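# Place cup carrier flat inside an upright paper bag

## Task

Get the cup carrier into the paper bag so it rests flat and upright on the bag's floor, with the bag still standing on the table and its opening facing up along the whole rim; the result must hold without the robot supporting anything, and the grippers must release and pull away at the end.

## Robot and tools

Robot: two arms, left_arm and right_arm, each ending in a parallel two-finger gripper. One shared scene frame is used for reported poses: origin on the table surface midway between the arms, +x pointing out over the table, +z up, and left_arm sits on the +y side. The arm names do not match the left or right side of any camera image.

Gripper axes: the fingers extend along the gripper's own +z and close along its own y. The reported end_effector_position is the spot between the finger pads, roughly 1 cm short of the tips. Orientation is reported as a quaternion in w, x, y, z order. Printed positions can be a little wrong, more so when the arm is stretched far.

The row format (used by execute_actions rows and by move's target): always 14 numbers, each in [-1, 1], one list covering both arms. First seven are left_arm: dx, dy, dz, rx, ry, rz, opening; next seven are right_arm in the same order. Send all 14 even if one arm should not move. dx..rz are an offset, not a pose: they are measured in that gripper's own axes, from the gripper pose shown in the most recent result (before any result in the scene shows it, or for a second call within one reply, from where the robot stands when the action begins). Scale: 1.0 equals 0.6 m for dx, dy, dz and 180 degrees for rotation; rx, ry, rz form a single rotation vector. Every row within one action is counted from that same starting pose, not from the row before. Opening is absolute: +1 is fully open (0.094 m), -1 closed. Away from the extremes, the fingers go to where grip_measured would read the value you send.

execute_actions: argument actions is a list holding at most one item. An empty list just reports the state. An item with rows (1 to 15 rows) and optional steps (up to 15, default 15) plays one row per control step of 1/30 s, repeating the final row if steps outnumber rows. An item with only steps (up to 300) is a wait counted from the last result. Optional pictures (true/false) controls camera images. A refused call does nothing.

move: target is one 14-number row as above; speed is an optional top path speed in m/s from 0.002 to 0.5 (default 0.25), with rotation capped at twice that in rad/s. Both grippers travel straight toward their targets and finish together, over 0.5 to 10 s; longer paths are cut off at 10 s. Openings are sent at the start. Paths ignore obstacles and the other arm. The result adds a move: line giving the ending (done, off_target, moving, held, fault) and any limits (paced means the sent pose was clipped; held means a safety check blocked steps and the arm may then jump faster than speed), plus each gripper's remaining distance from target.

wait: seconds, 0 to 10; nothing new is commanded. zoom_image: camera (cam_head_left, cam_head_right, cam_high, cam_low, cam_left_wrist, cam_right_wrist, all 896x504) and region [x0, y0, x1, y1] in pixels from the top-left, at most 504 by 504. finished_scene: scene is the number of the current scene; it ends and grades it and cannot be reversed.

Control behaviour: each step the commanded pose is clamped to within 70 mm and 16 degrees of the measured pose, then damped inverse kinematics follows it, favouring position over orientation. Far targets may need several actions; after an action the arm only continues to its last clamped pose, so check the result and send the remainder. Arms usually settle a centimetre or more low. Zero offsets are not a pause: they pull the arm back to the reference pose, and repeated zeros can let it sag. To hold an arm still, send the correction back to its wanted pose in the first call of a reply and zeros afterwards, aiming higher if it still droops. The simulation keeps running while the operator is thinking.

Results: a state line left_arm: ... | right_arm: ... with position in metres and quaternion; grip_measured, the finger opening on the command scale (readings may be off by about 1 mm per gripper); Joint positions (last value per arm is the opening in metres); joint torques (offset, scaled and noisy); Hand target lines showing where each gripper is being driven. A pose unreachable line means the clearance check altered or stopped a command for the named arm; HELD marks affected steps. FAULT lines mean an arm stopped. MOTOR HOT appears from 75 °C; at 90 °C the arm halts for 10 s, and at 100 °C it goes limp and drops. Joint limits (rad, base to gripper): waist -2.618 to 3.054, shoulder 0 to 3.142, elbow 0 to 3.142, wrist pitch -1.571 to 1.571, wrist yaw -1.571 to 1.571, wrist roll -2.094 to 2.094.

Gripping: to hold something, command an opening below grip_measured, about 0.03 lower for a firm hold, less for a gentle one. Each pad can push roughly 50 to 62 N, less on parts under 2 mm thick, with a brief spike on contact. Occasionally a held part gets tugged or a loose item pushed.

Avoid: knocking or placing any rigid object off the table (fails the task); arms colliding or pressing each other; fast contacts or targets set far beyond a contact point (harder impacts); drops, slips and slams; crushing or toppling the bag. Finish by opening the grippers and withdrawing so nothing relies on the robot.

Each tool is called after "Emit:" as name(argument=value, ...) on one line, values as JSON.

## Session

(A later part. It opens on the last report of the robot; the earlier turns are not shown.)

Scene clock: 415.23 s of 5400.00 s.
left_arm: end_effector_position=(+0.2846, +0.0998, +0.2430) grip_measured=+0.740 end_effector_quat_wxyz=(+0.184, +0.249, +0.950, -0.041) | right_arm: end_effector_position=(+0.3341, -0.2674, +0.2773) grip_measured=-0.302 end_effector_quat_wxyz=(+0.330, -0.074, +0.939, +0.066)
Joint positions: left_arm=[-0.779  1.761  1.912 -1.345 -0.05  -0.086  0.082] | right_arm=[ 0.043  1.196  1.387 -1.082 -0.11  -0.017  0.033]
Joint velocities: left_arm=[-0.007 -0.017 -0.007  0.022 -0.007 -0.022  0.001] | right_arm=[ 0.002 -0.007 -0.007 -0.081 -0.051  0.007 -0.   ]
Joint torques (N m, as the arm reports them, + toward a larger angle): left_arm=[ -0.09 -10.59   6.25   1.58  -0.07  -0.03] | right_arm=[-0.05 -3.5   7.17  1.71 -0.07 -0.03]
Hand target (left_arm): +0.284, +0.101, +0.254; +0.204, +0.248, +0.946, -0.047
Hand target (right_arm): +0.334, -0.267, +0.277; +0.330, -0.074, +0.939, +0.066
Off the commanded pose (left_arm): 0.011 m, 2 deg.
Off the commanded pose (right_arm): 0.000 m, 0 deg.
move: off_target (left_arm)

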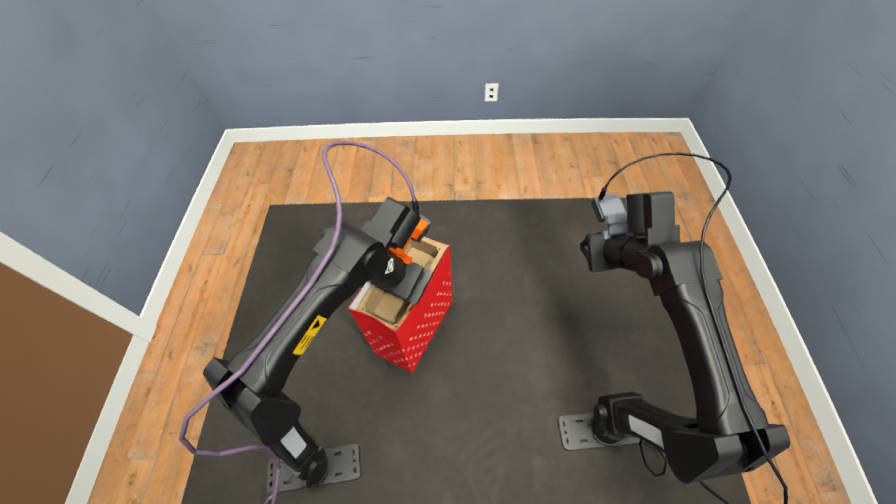

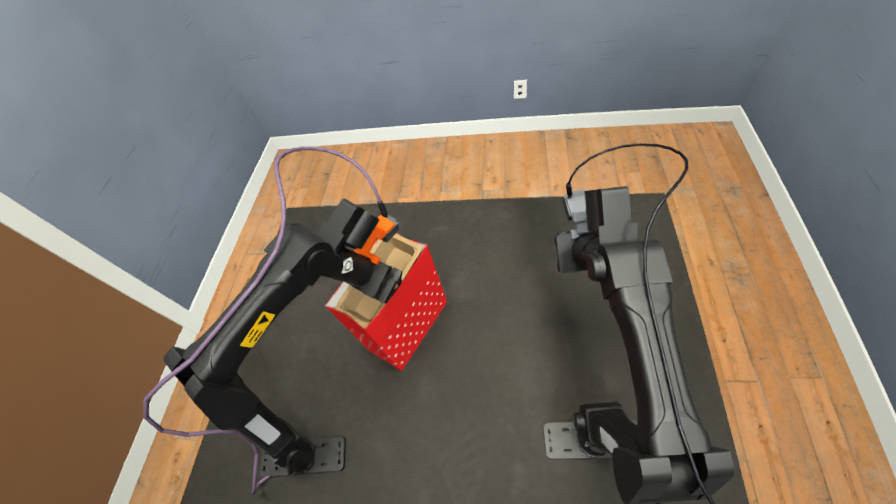

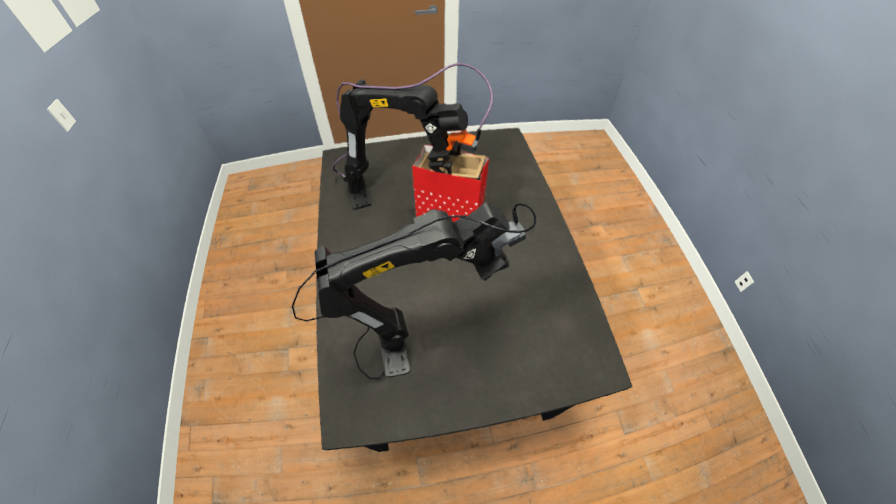

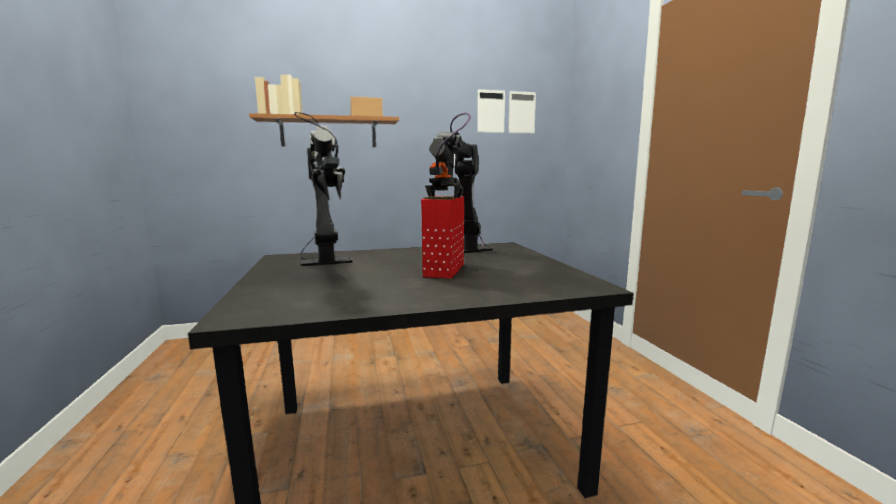

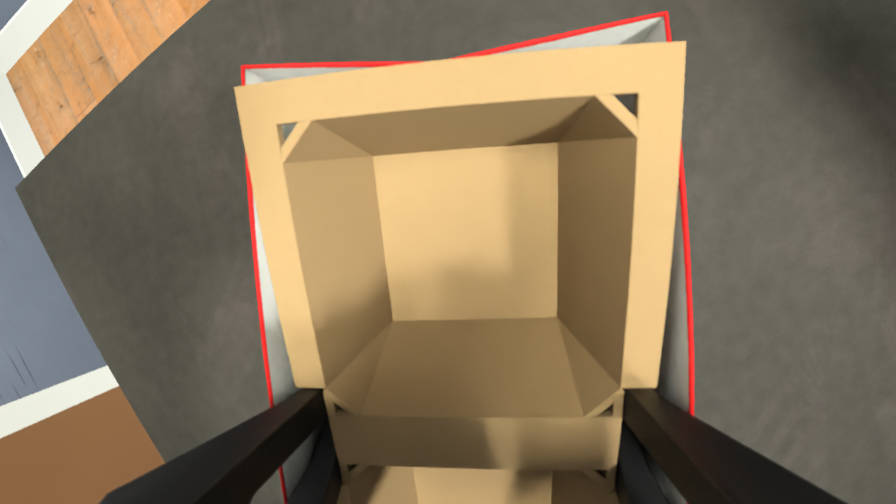

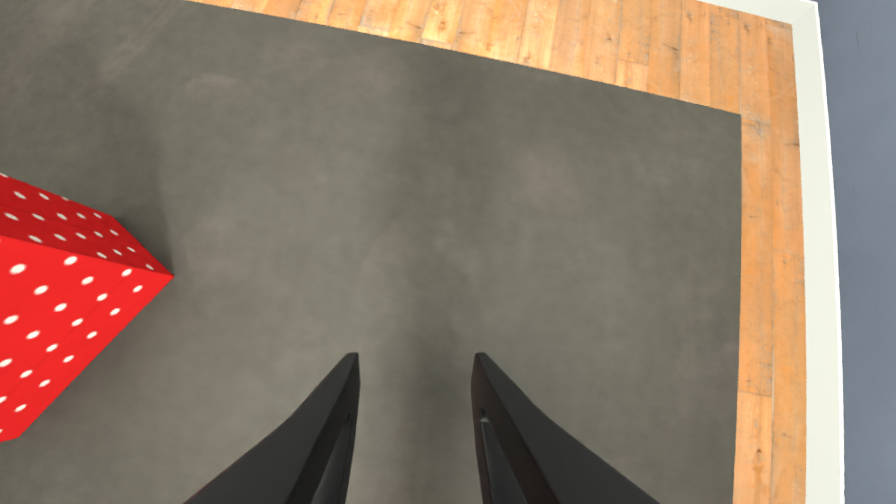

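Emit:
move(target=[0.0095,0,0.002,0,-0.008,0,0.70, 0,0,0,0,0,0,-0.3], speed=0.015)

Scene clock: 420.67 s of 5400.00 s.
left_arm: end_effector_position=(+0.2809, +0.1023, +0.2327) grip_measured=+0.740 end_effector_quat_wxyz=(+0.181, +0.250, +0.950, -0.039) | right_arm: end_effector_position=(+0.3341, -0.2674, +0.2773) grip_measured=-0.302 end_effector_quat_wxyz=(+0.330, -0.074, +0.939, +0.066)
Joint positions: left_arm=[-0.779  1.734  1.839 -1.305 -0.05  -0.086  0.082] | right_arm=[ 0.043  1.196  1.387 -1.082 -0.11  -0.017  0.033]
Joint velocities: left_arm=[-0.012 -0.022 -0.012 -0.066  0.007  0.007  0.   ] | right_arm=[ 0.007 -0.002 -0.002  0.007 -0.007  0.022  0.001]
Joint torques (N m, as the arm reports them, + toward a larger angle): left_arm=[-0.22 -9.89  6.3   1.58 -0.07 -0.04] | right_arm=[ 0.02 -3.41  7.24  1.72 -0.07 -0.03]
Hand target (left_arm): +0.280, +0.102, +0.240; +0.196, +0.249, +0.947, -0.044
Hand target (right_arm): +0.334, -0.267, +0.277; +0.330, -0.074, +0.939, +0.066
Off the commanded pose (left_arm): 0.007 m, 2 deg.
Off the commanded pose (right_arm): 0.000 m, 0 deg.
After step 90, 1.50 s passed at rest.
move: done

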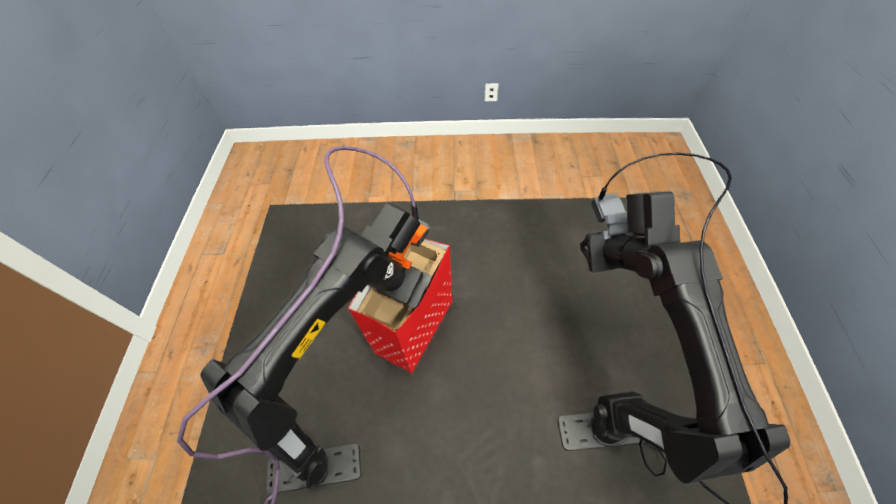

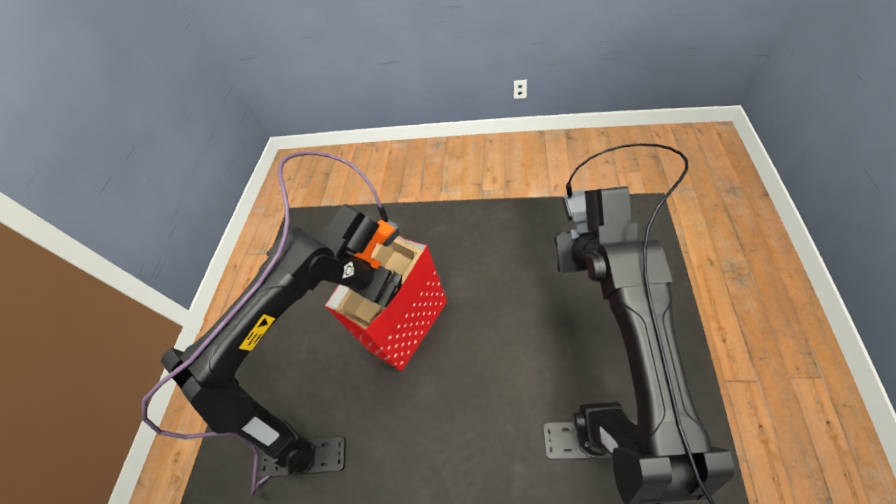

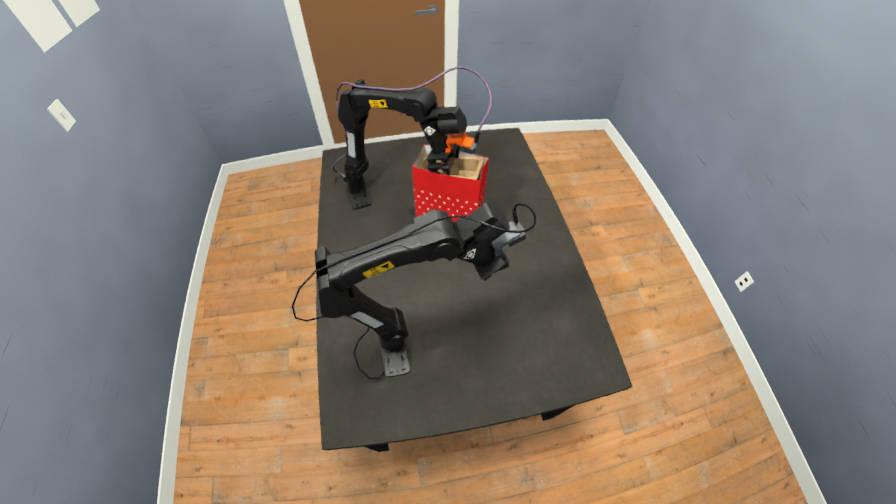

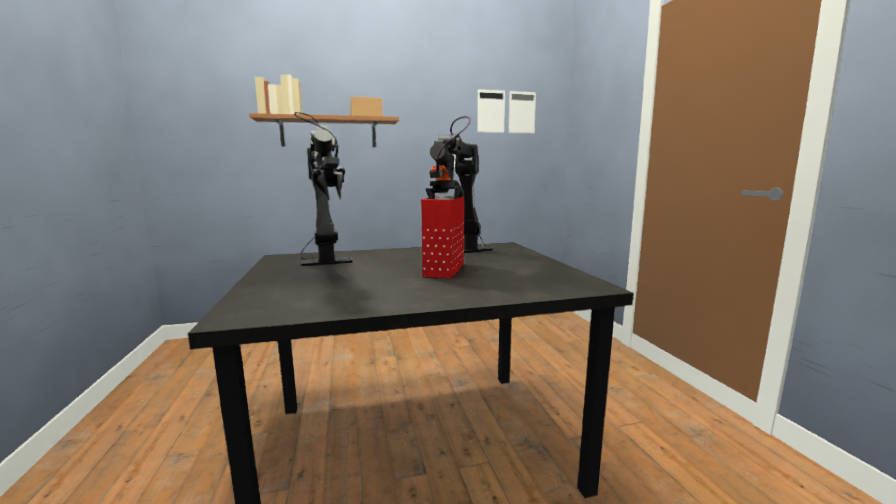

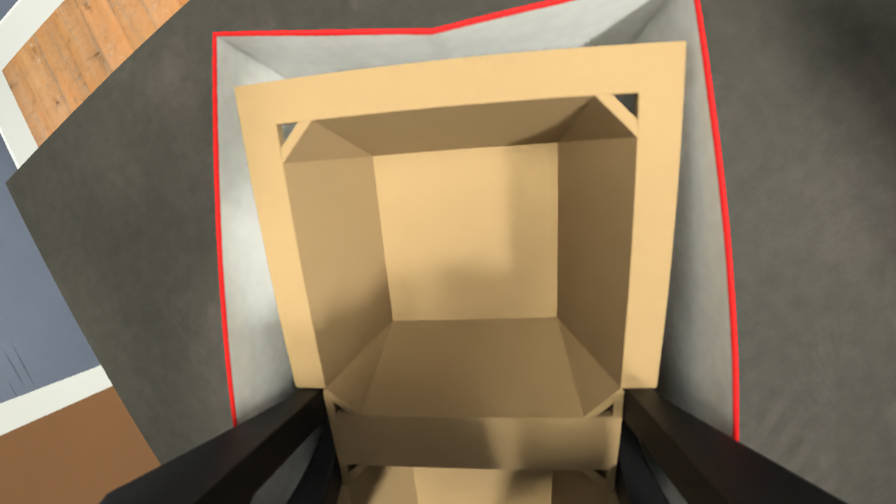

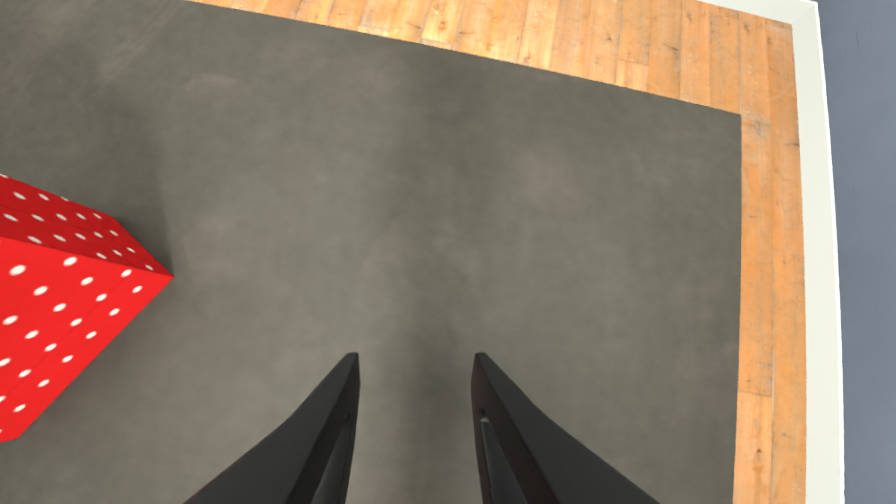

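Emit:
move(target=[0.013,0,0.041,0,0.014,0,0.70, 0,0,0,0,0,0,-0.3], speed=0.025)

Emit:
zoom_image(camera="cam_head_left", region=[310, 180, 490, 380])

Emit:
zoom_image(camera="cam_high", region=[390, 100, 520, 210])

Scene clock: 426.83 s of 5400.00 s.
left_arm: end_effector_position=(+0.2799, +0.1030, +0.2097) grip_measured=+0.740 end_effector_quat_wxyz=(+0.159, +0.251, +0.954, -0.031) | right_arm: end_effector_position=(+0.3341, -0.2674, +0.2773) grip_measured=-0.302 end_effector_quat_wxyz=(+0.330, -0.074, +0.939, +0.066)
Joint positions: left_arm=[-0.779  1.752  1.78  -1.279 -0.05  -0.086  0.082] | right_arm=[ 0.043  1.196  1.387 -1.082 -0.11  -0.017  0.033]
Joint velocities: left_arm=[-0.002  0.002 -0.017  0.037  0.037  0.051 -0.   ] | right_arm=[ 0.002  0.007  0.007  0.022 -0.066 -0.007 -0.001]
Joint torques (N m, as the arm reports them, + toward a larger angle): left_arm=[ 0.31 -7.9   6.56  1.46  0.02 -0.01] | right_arm=[ 0.   -3.46  7.26  1.7  -0.06 -0.03]
Hand target (left_arm): +0.282, +0.102, +0.207; +0.160, +0.250, +0.954, -0.034
Hand target (right_arm): +0.334, -0.267, +0.277; +0.330, -0.074, +0.939, +0.066
Off the commanded pose (left_arm): 0.004 m, 0 deg.
Off the commanded pose (right_arm): 0.000 m, 0 deg.
After step 90, 1.87 s passed at rest.
move: done

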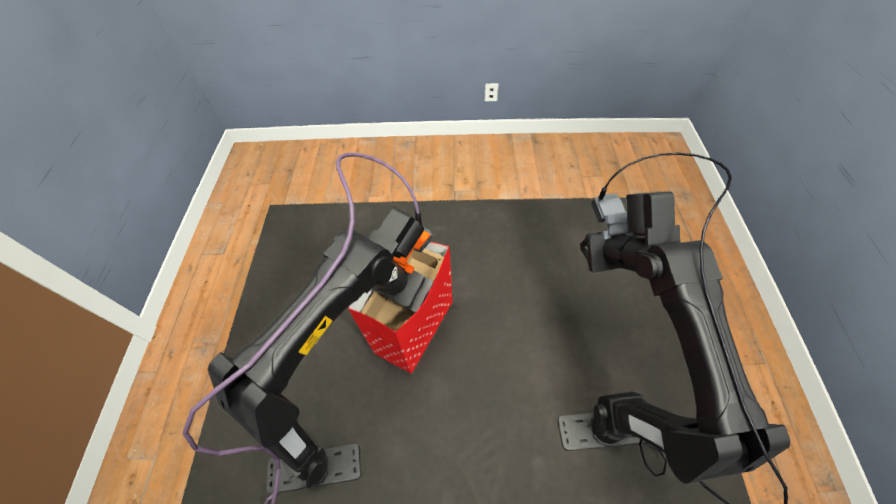

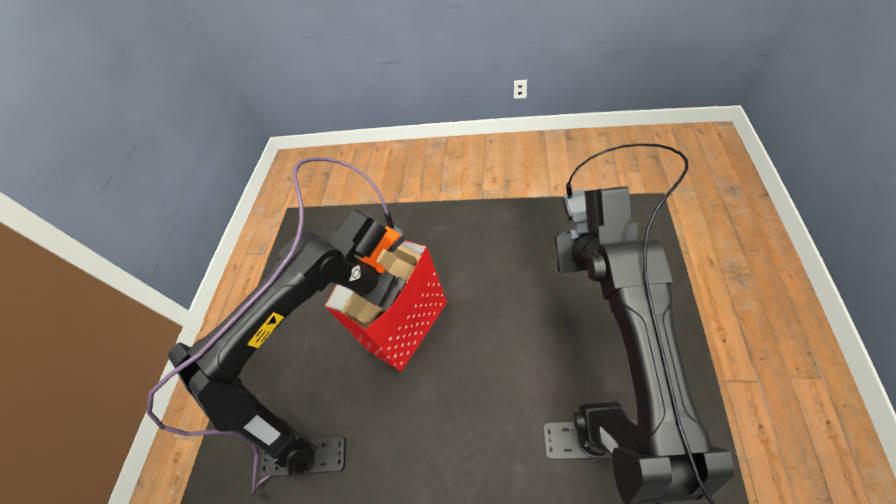

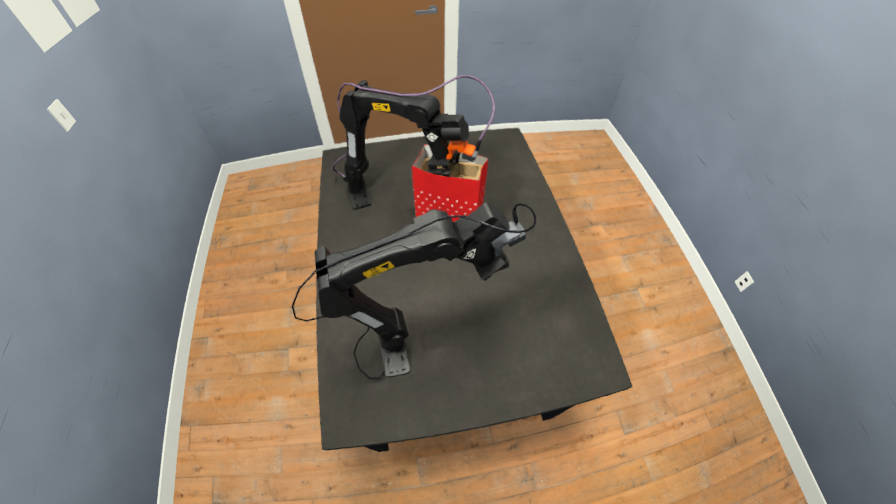

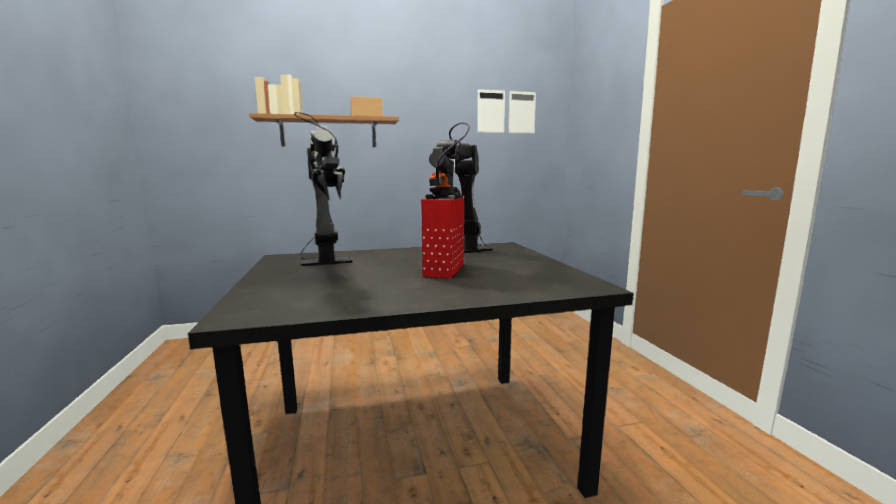

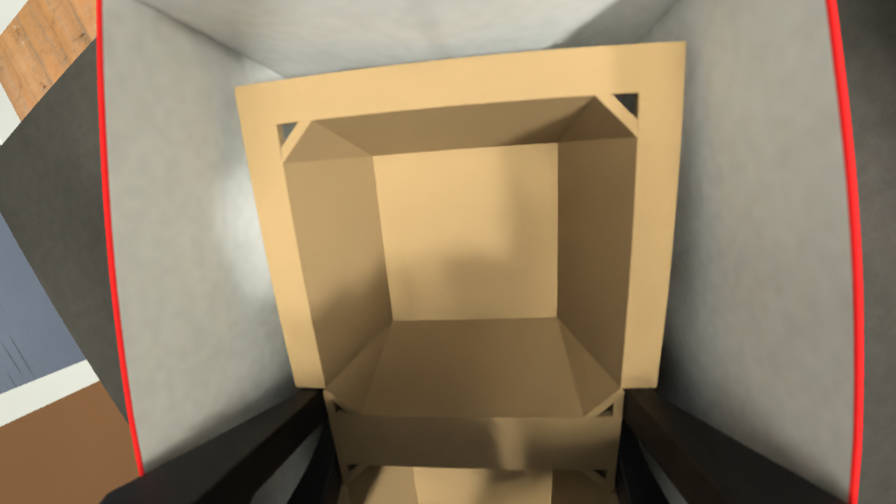

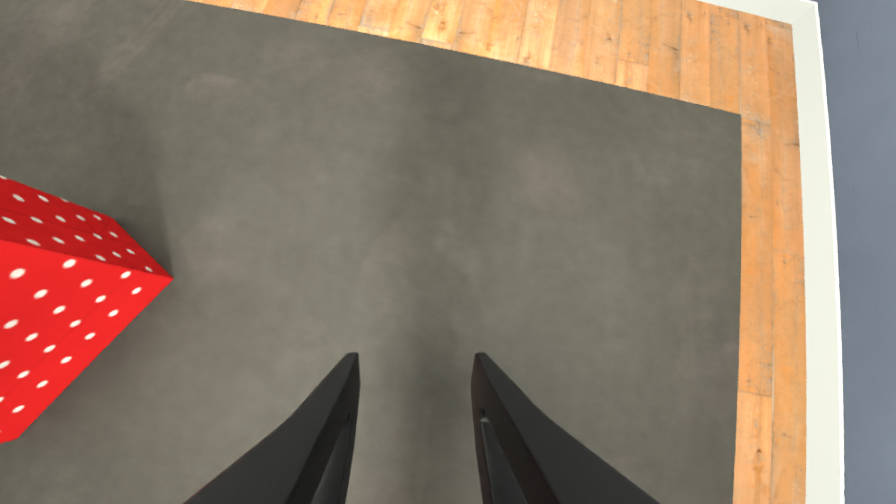

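Region (310, 180, 490, 380) of cam_head_left's 896x504 image, scaled by 2.520, with more detail than that image has; it fills the left 454 columns of this view, and the rest is white.

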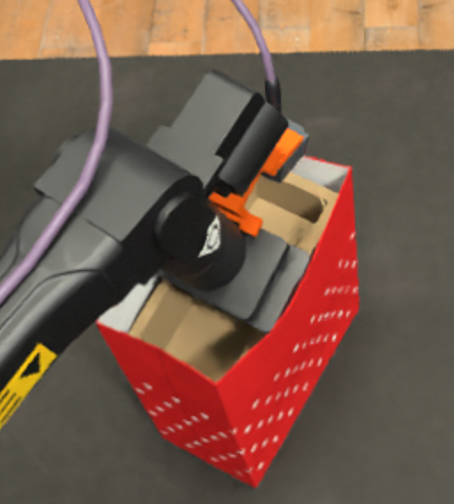

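Region (390, 100, 520, 210) of cam_high's 896x504 image, scaled by 3.877, with more detail than that image has; it fills the top 426 rows of this view, and the rest is white.

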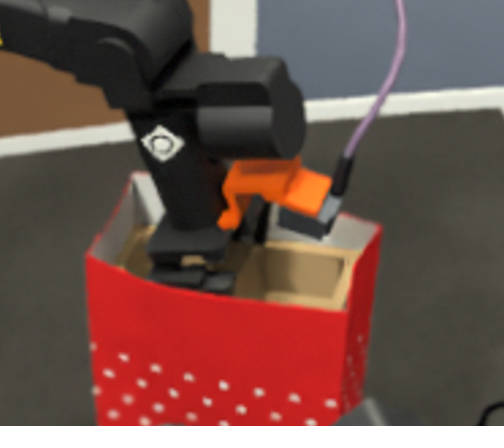

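Emit:
move(target=[0.015,0,0.065,0,0.014,0,0.70, 0,0,0,0,0,0,-0.3], speed=0.025)

Emit:
zoom_image(camera="cam_head_left", region=[310, 180, 490, 380])

Emit:
zoom_image(camera="cam_high", region=[390, 100, 520, 210])

Scene clock: 433.37 s of 5400.00 s.
left_arm: end_effector_position=(+0.2809, +0.1023, +0.1735) grip_measured=+0.740 end_effector_quat_wxyz=(+0.137, +0.253, +0.958, -0.023) | right_arm: end_effector_position=(+0.3341, -0.2674, +0.2773) grip_measured=-0.302 end_effector_quat_wxyz=(+0.330, -0.074, +0.939, +0.066)
Joint positions: left_arm=[-0.779  1.774  1.674 -1.197 -0.05  -0.086  0.082] | right_arm=[ 0.043  1.196  1.387 -1.082 -0.11  -0.017  0.033]
Joint velocities: left_arm=[-0.002  0.007 -0.002  0.007 -0.007 -0.095 -0.001] | right_arm=[ 0.007  0.012  0.017  0.037 -0.037  0.007  0.001]
Joint torques (N m, as the arm reports them, + toward a larger angle): left_arm=[ 0.44 -8.17  6.59  1.36  0.03  0.01] | right_arm=[ 0.05 -3.46  7.25  1.72 -0.06 -0.01]
Hand target (left_arm): +0.283, +0.102, +0.170; +0.137, +0.252, +0.958, -0.026
Hand target (right_arm): +0.334, -0.267, +0.277; +0.330, -0.074, +0.939, +0.066
Off the commanded pose (left_arm): 0.005 m, 0 deg.
Off the commanded pose (right_arm): 0.000 m, 0 deg.
After step 90, 1.63 s passed at rest.
move: done

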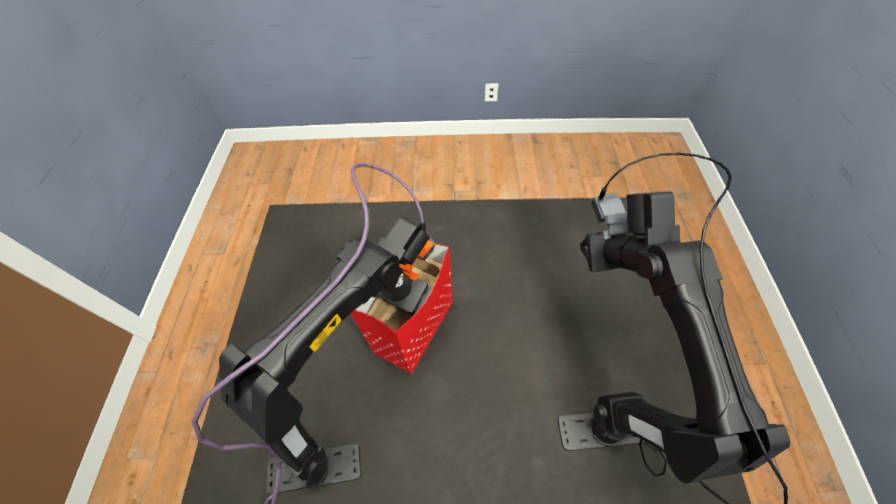

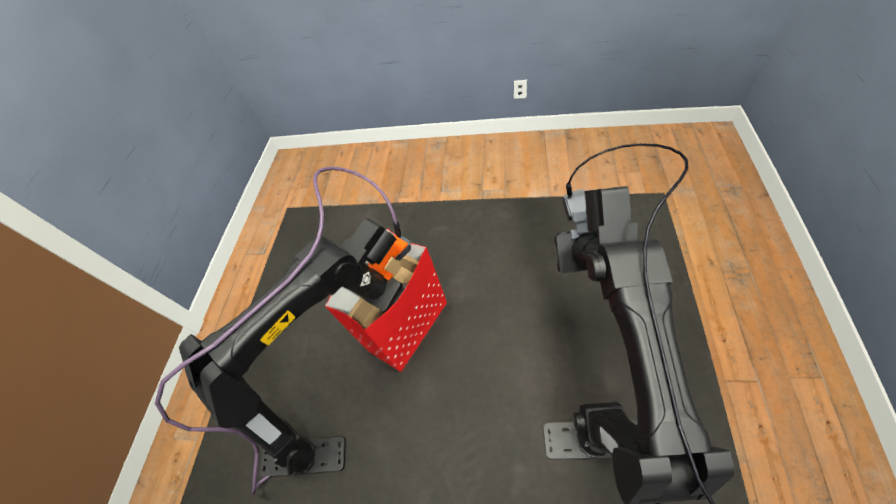

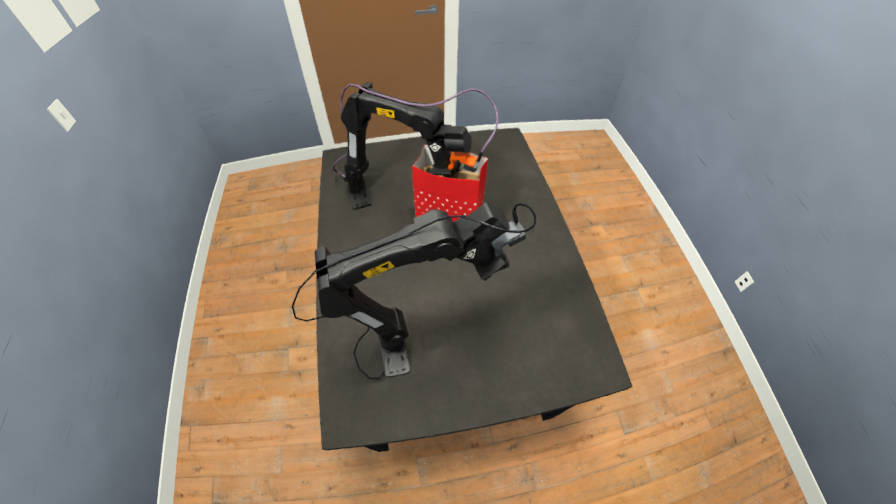

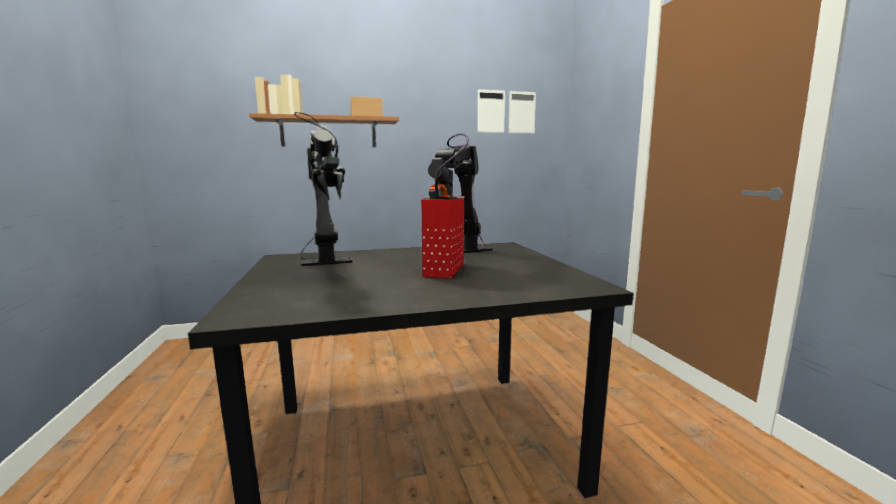

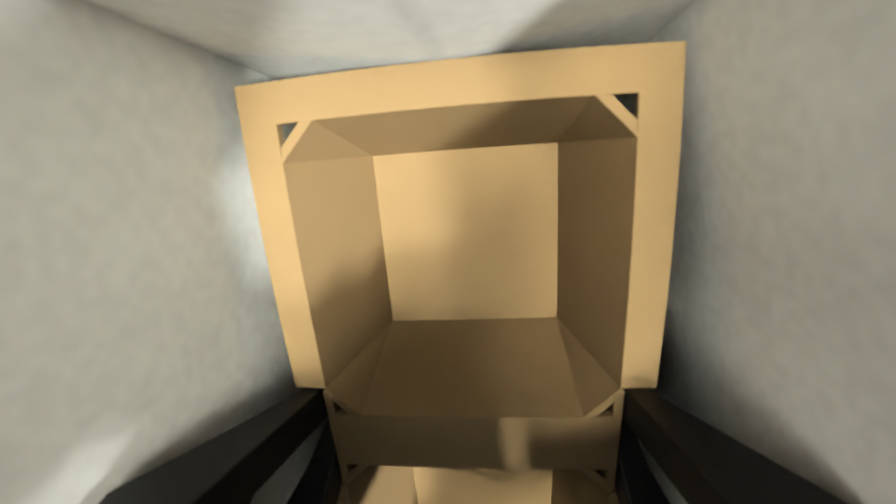

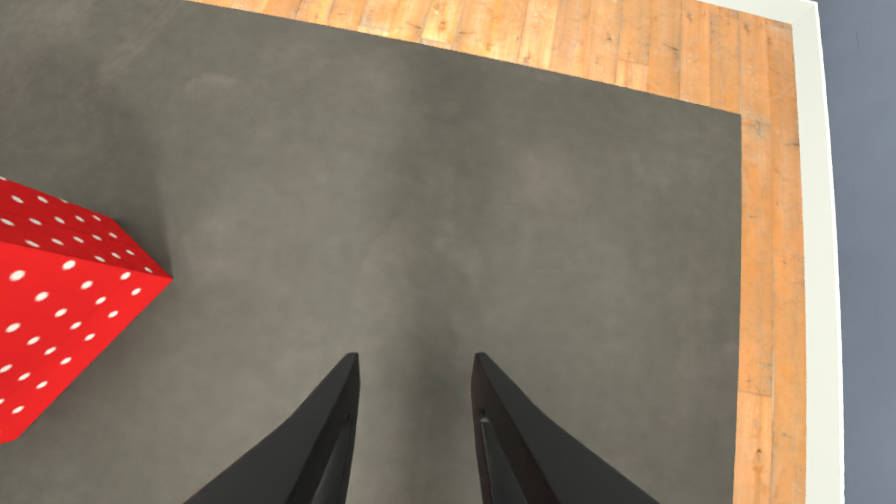

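Region (310, 180, 490, 380) of cam_head_left's 896x504 image, scaled by 2.520, with more detail than that image has; it fills the left 454 columns of this view, and the rest is white.

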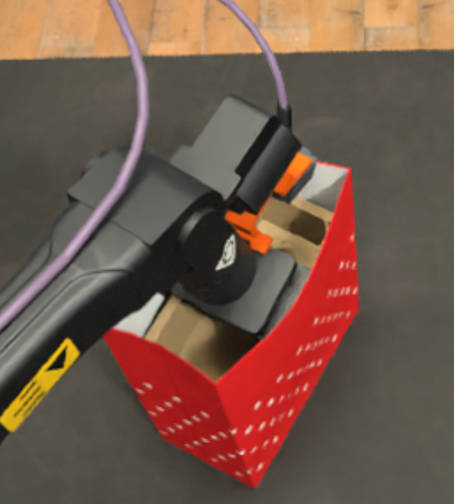

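Region (390, 100, 520, 210) of cam_high's 896x504 image, scaled by 3.877, with more detail than that image has; it fills the top 426 rows of this view, and the rest is white.

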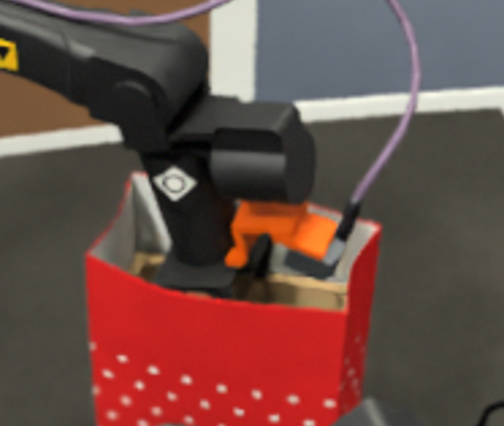

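Emit:
move(target=[0.020,0,0.081,0,0,0,0.70, 0,0,0,0,0,0,-0.3], speed=0.03)

Emit:
zoom_image(camera="cam_head_left", region=[310, 180, 490, 380])

Emit:
zoom_image(camera="cam_high", region=[390, 100, 520, 210])

Scene clock: 444.47 s of 5400.00 s.
left_arm: end_effector_position=(+0.2801, +0.1029, +0.1241) grip_measured=+0.740 end_effector_quat_wxyz=(+0.131, +0.253, +0.958, -0.021) | right_arm: end_effector_position=(+0.3341, -0.2674, +0.2773) grip_measured=-0.302 end_effector_quat_wxyz=(+0.330, -0.074, +0.939, +0.066)
Joint positions: left_arm=[-0.779  1.774  1.481 -1.017 -0.05  -0.086  0.082] | right_arm=[ 0.043  1.196  1.387 -1.082 -0.11  -0.017  0.033]
Joint velocities: left_arm=[-0.007 -0.002 -0.017  0.007 -0.007 -0.007  0.   ] | right_arm=[ 0.002 -0.012 -0.022 -0.007 -0.051 -0.081 -0.002]
Joint torques (N m, as the arm reports them, + toward a larger angle): left_arm=[ 0.35 -8.83  6.66  1.33 -0.03  0.03] | right_arm=[-0.01 -3.47  7.21  1.71 -0.05 -0.02]
Hand target (left_arm): +0.283, +0.103, +0.123; +0.137, +0.253, +0.958, -0.023
Hand target (right_arm): +0.334, -0.267, +0.277; +0.330, -0.074, +0.939, +0.066
Off the commanded pose (left_arm): 0.003 m, 1 deg.
Off the commanded pose (right_arm): 0.000 m, 0 deg.
After step 90, 6.17 s passed at rest.
move: done

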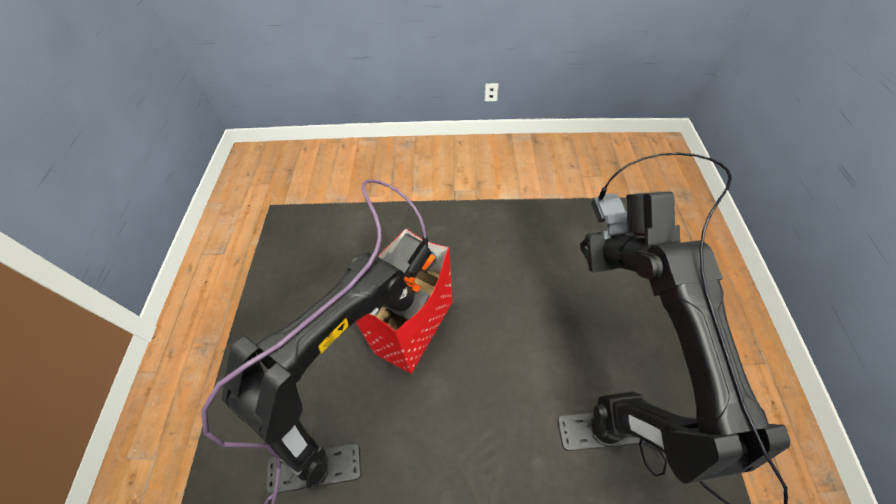

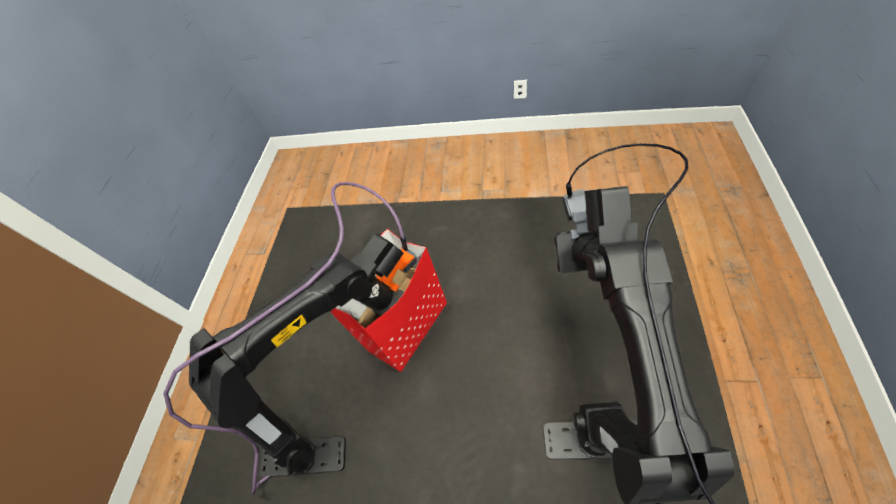

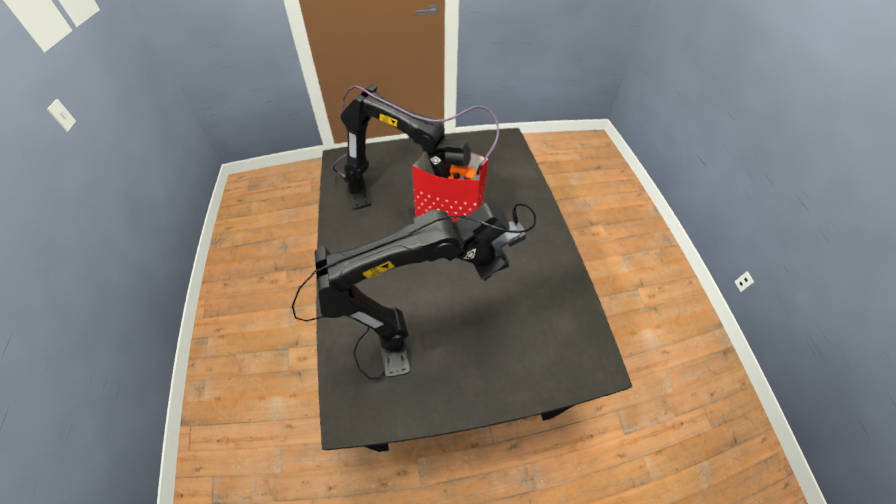

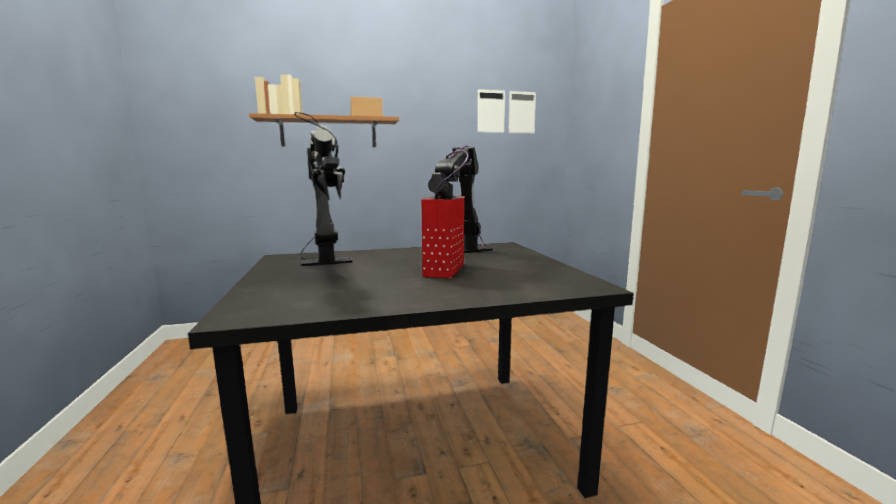

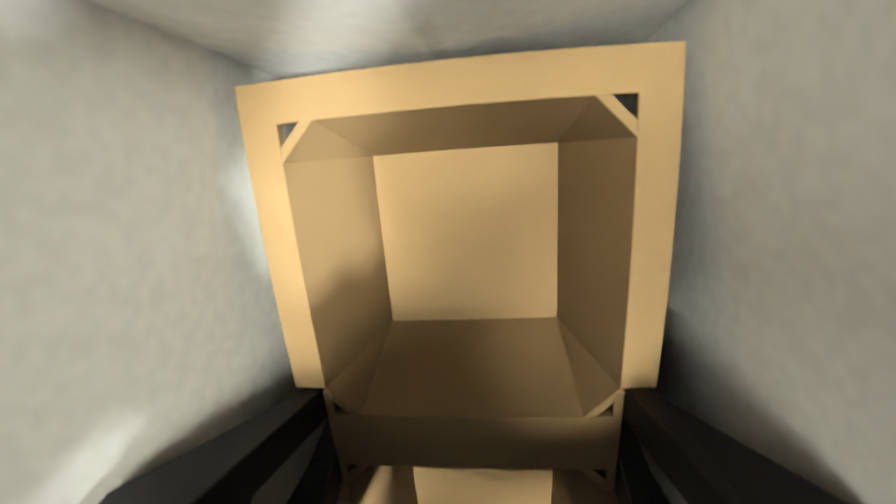

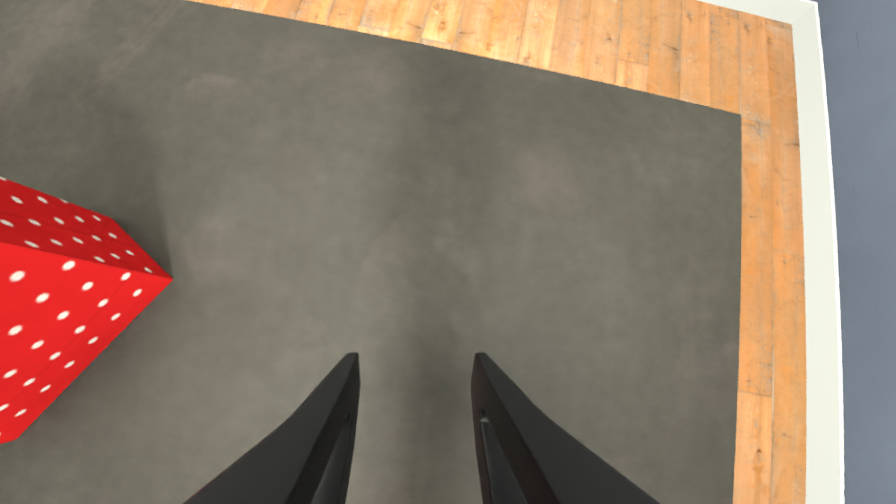

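Region (310, 180, 490, 380) of cam_head_left's 896x504 image, scaled by 2.520, with more detail than that image has; it fills the left 454 columns of this view, and the rest is white.

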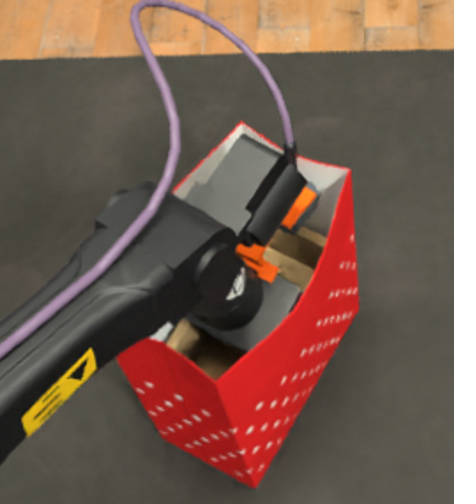

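Region (390, 100, 520, 210) of cam_high's 896x504 image, scaled by 3.877, with more detail than that image has; it fills the top 426 rows of this view, and the rest is white.

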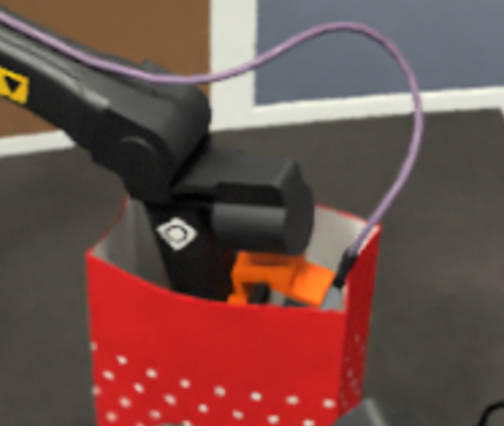

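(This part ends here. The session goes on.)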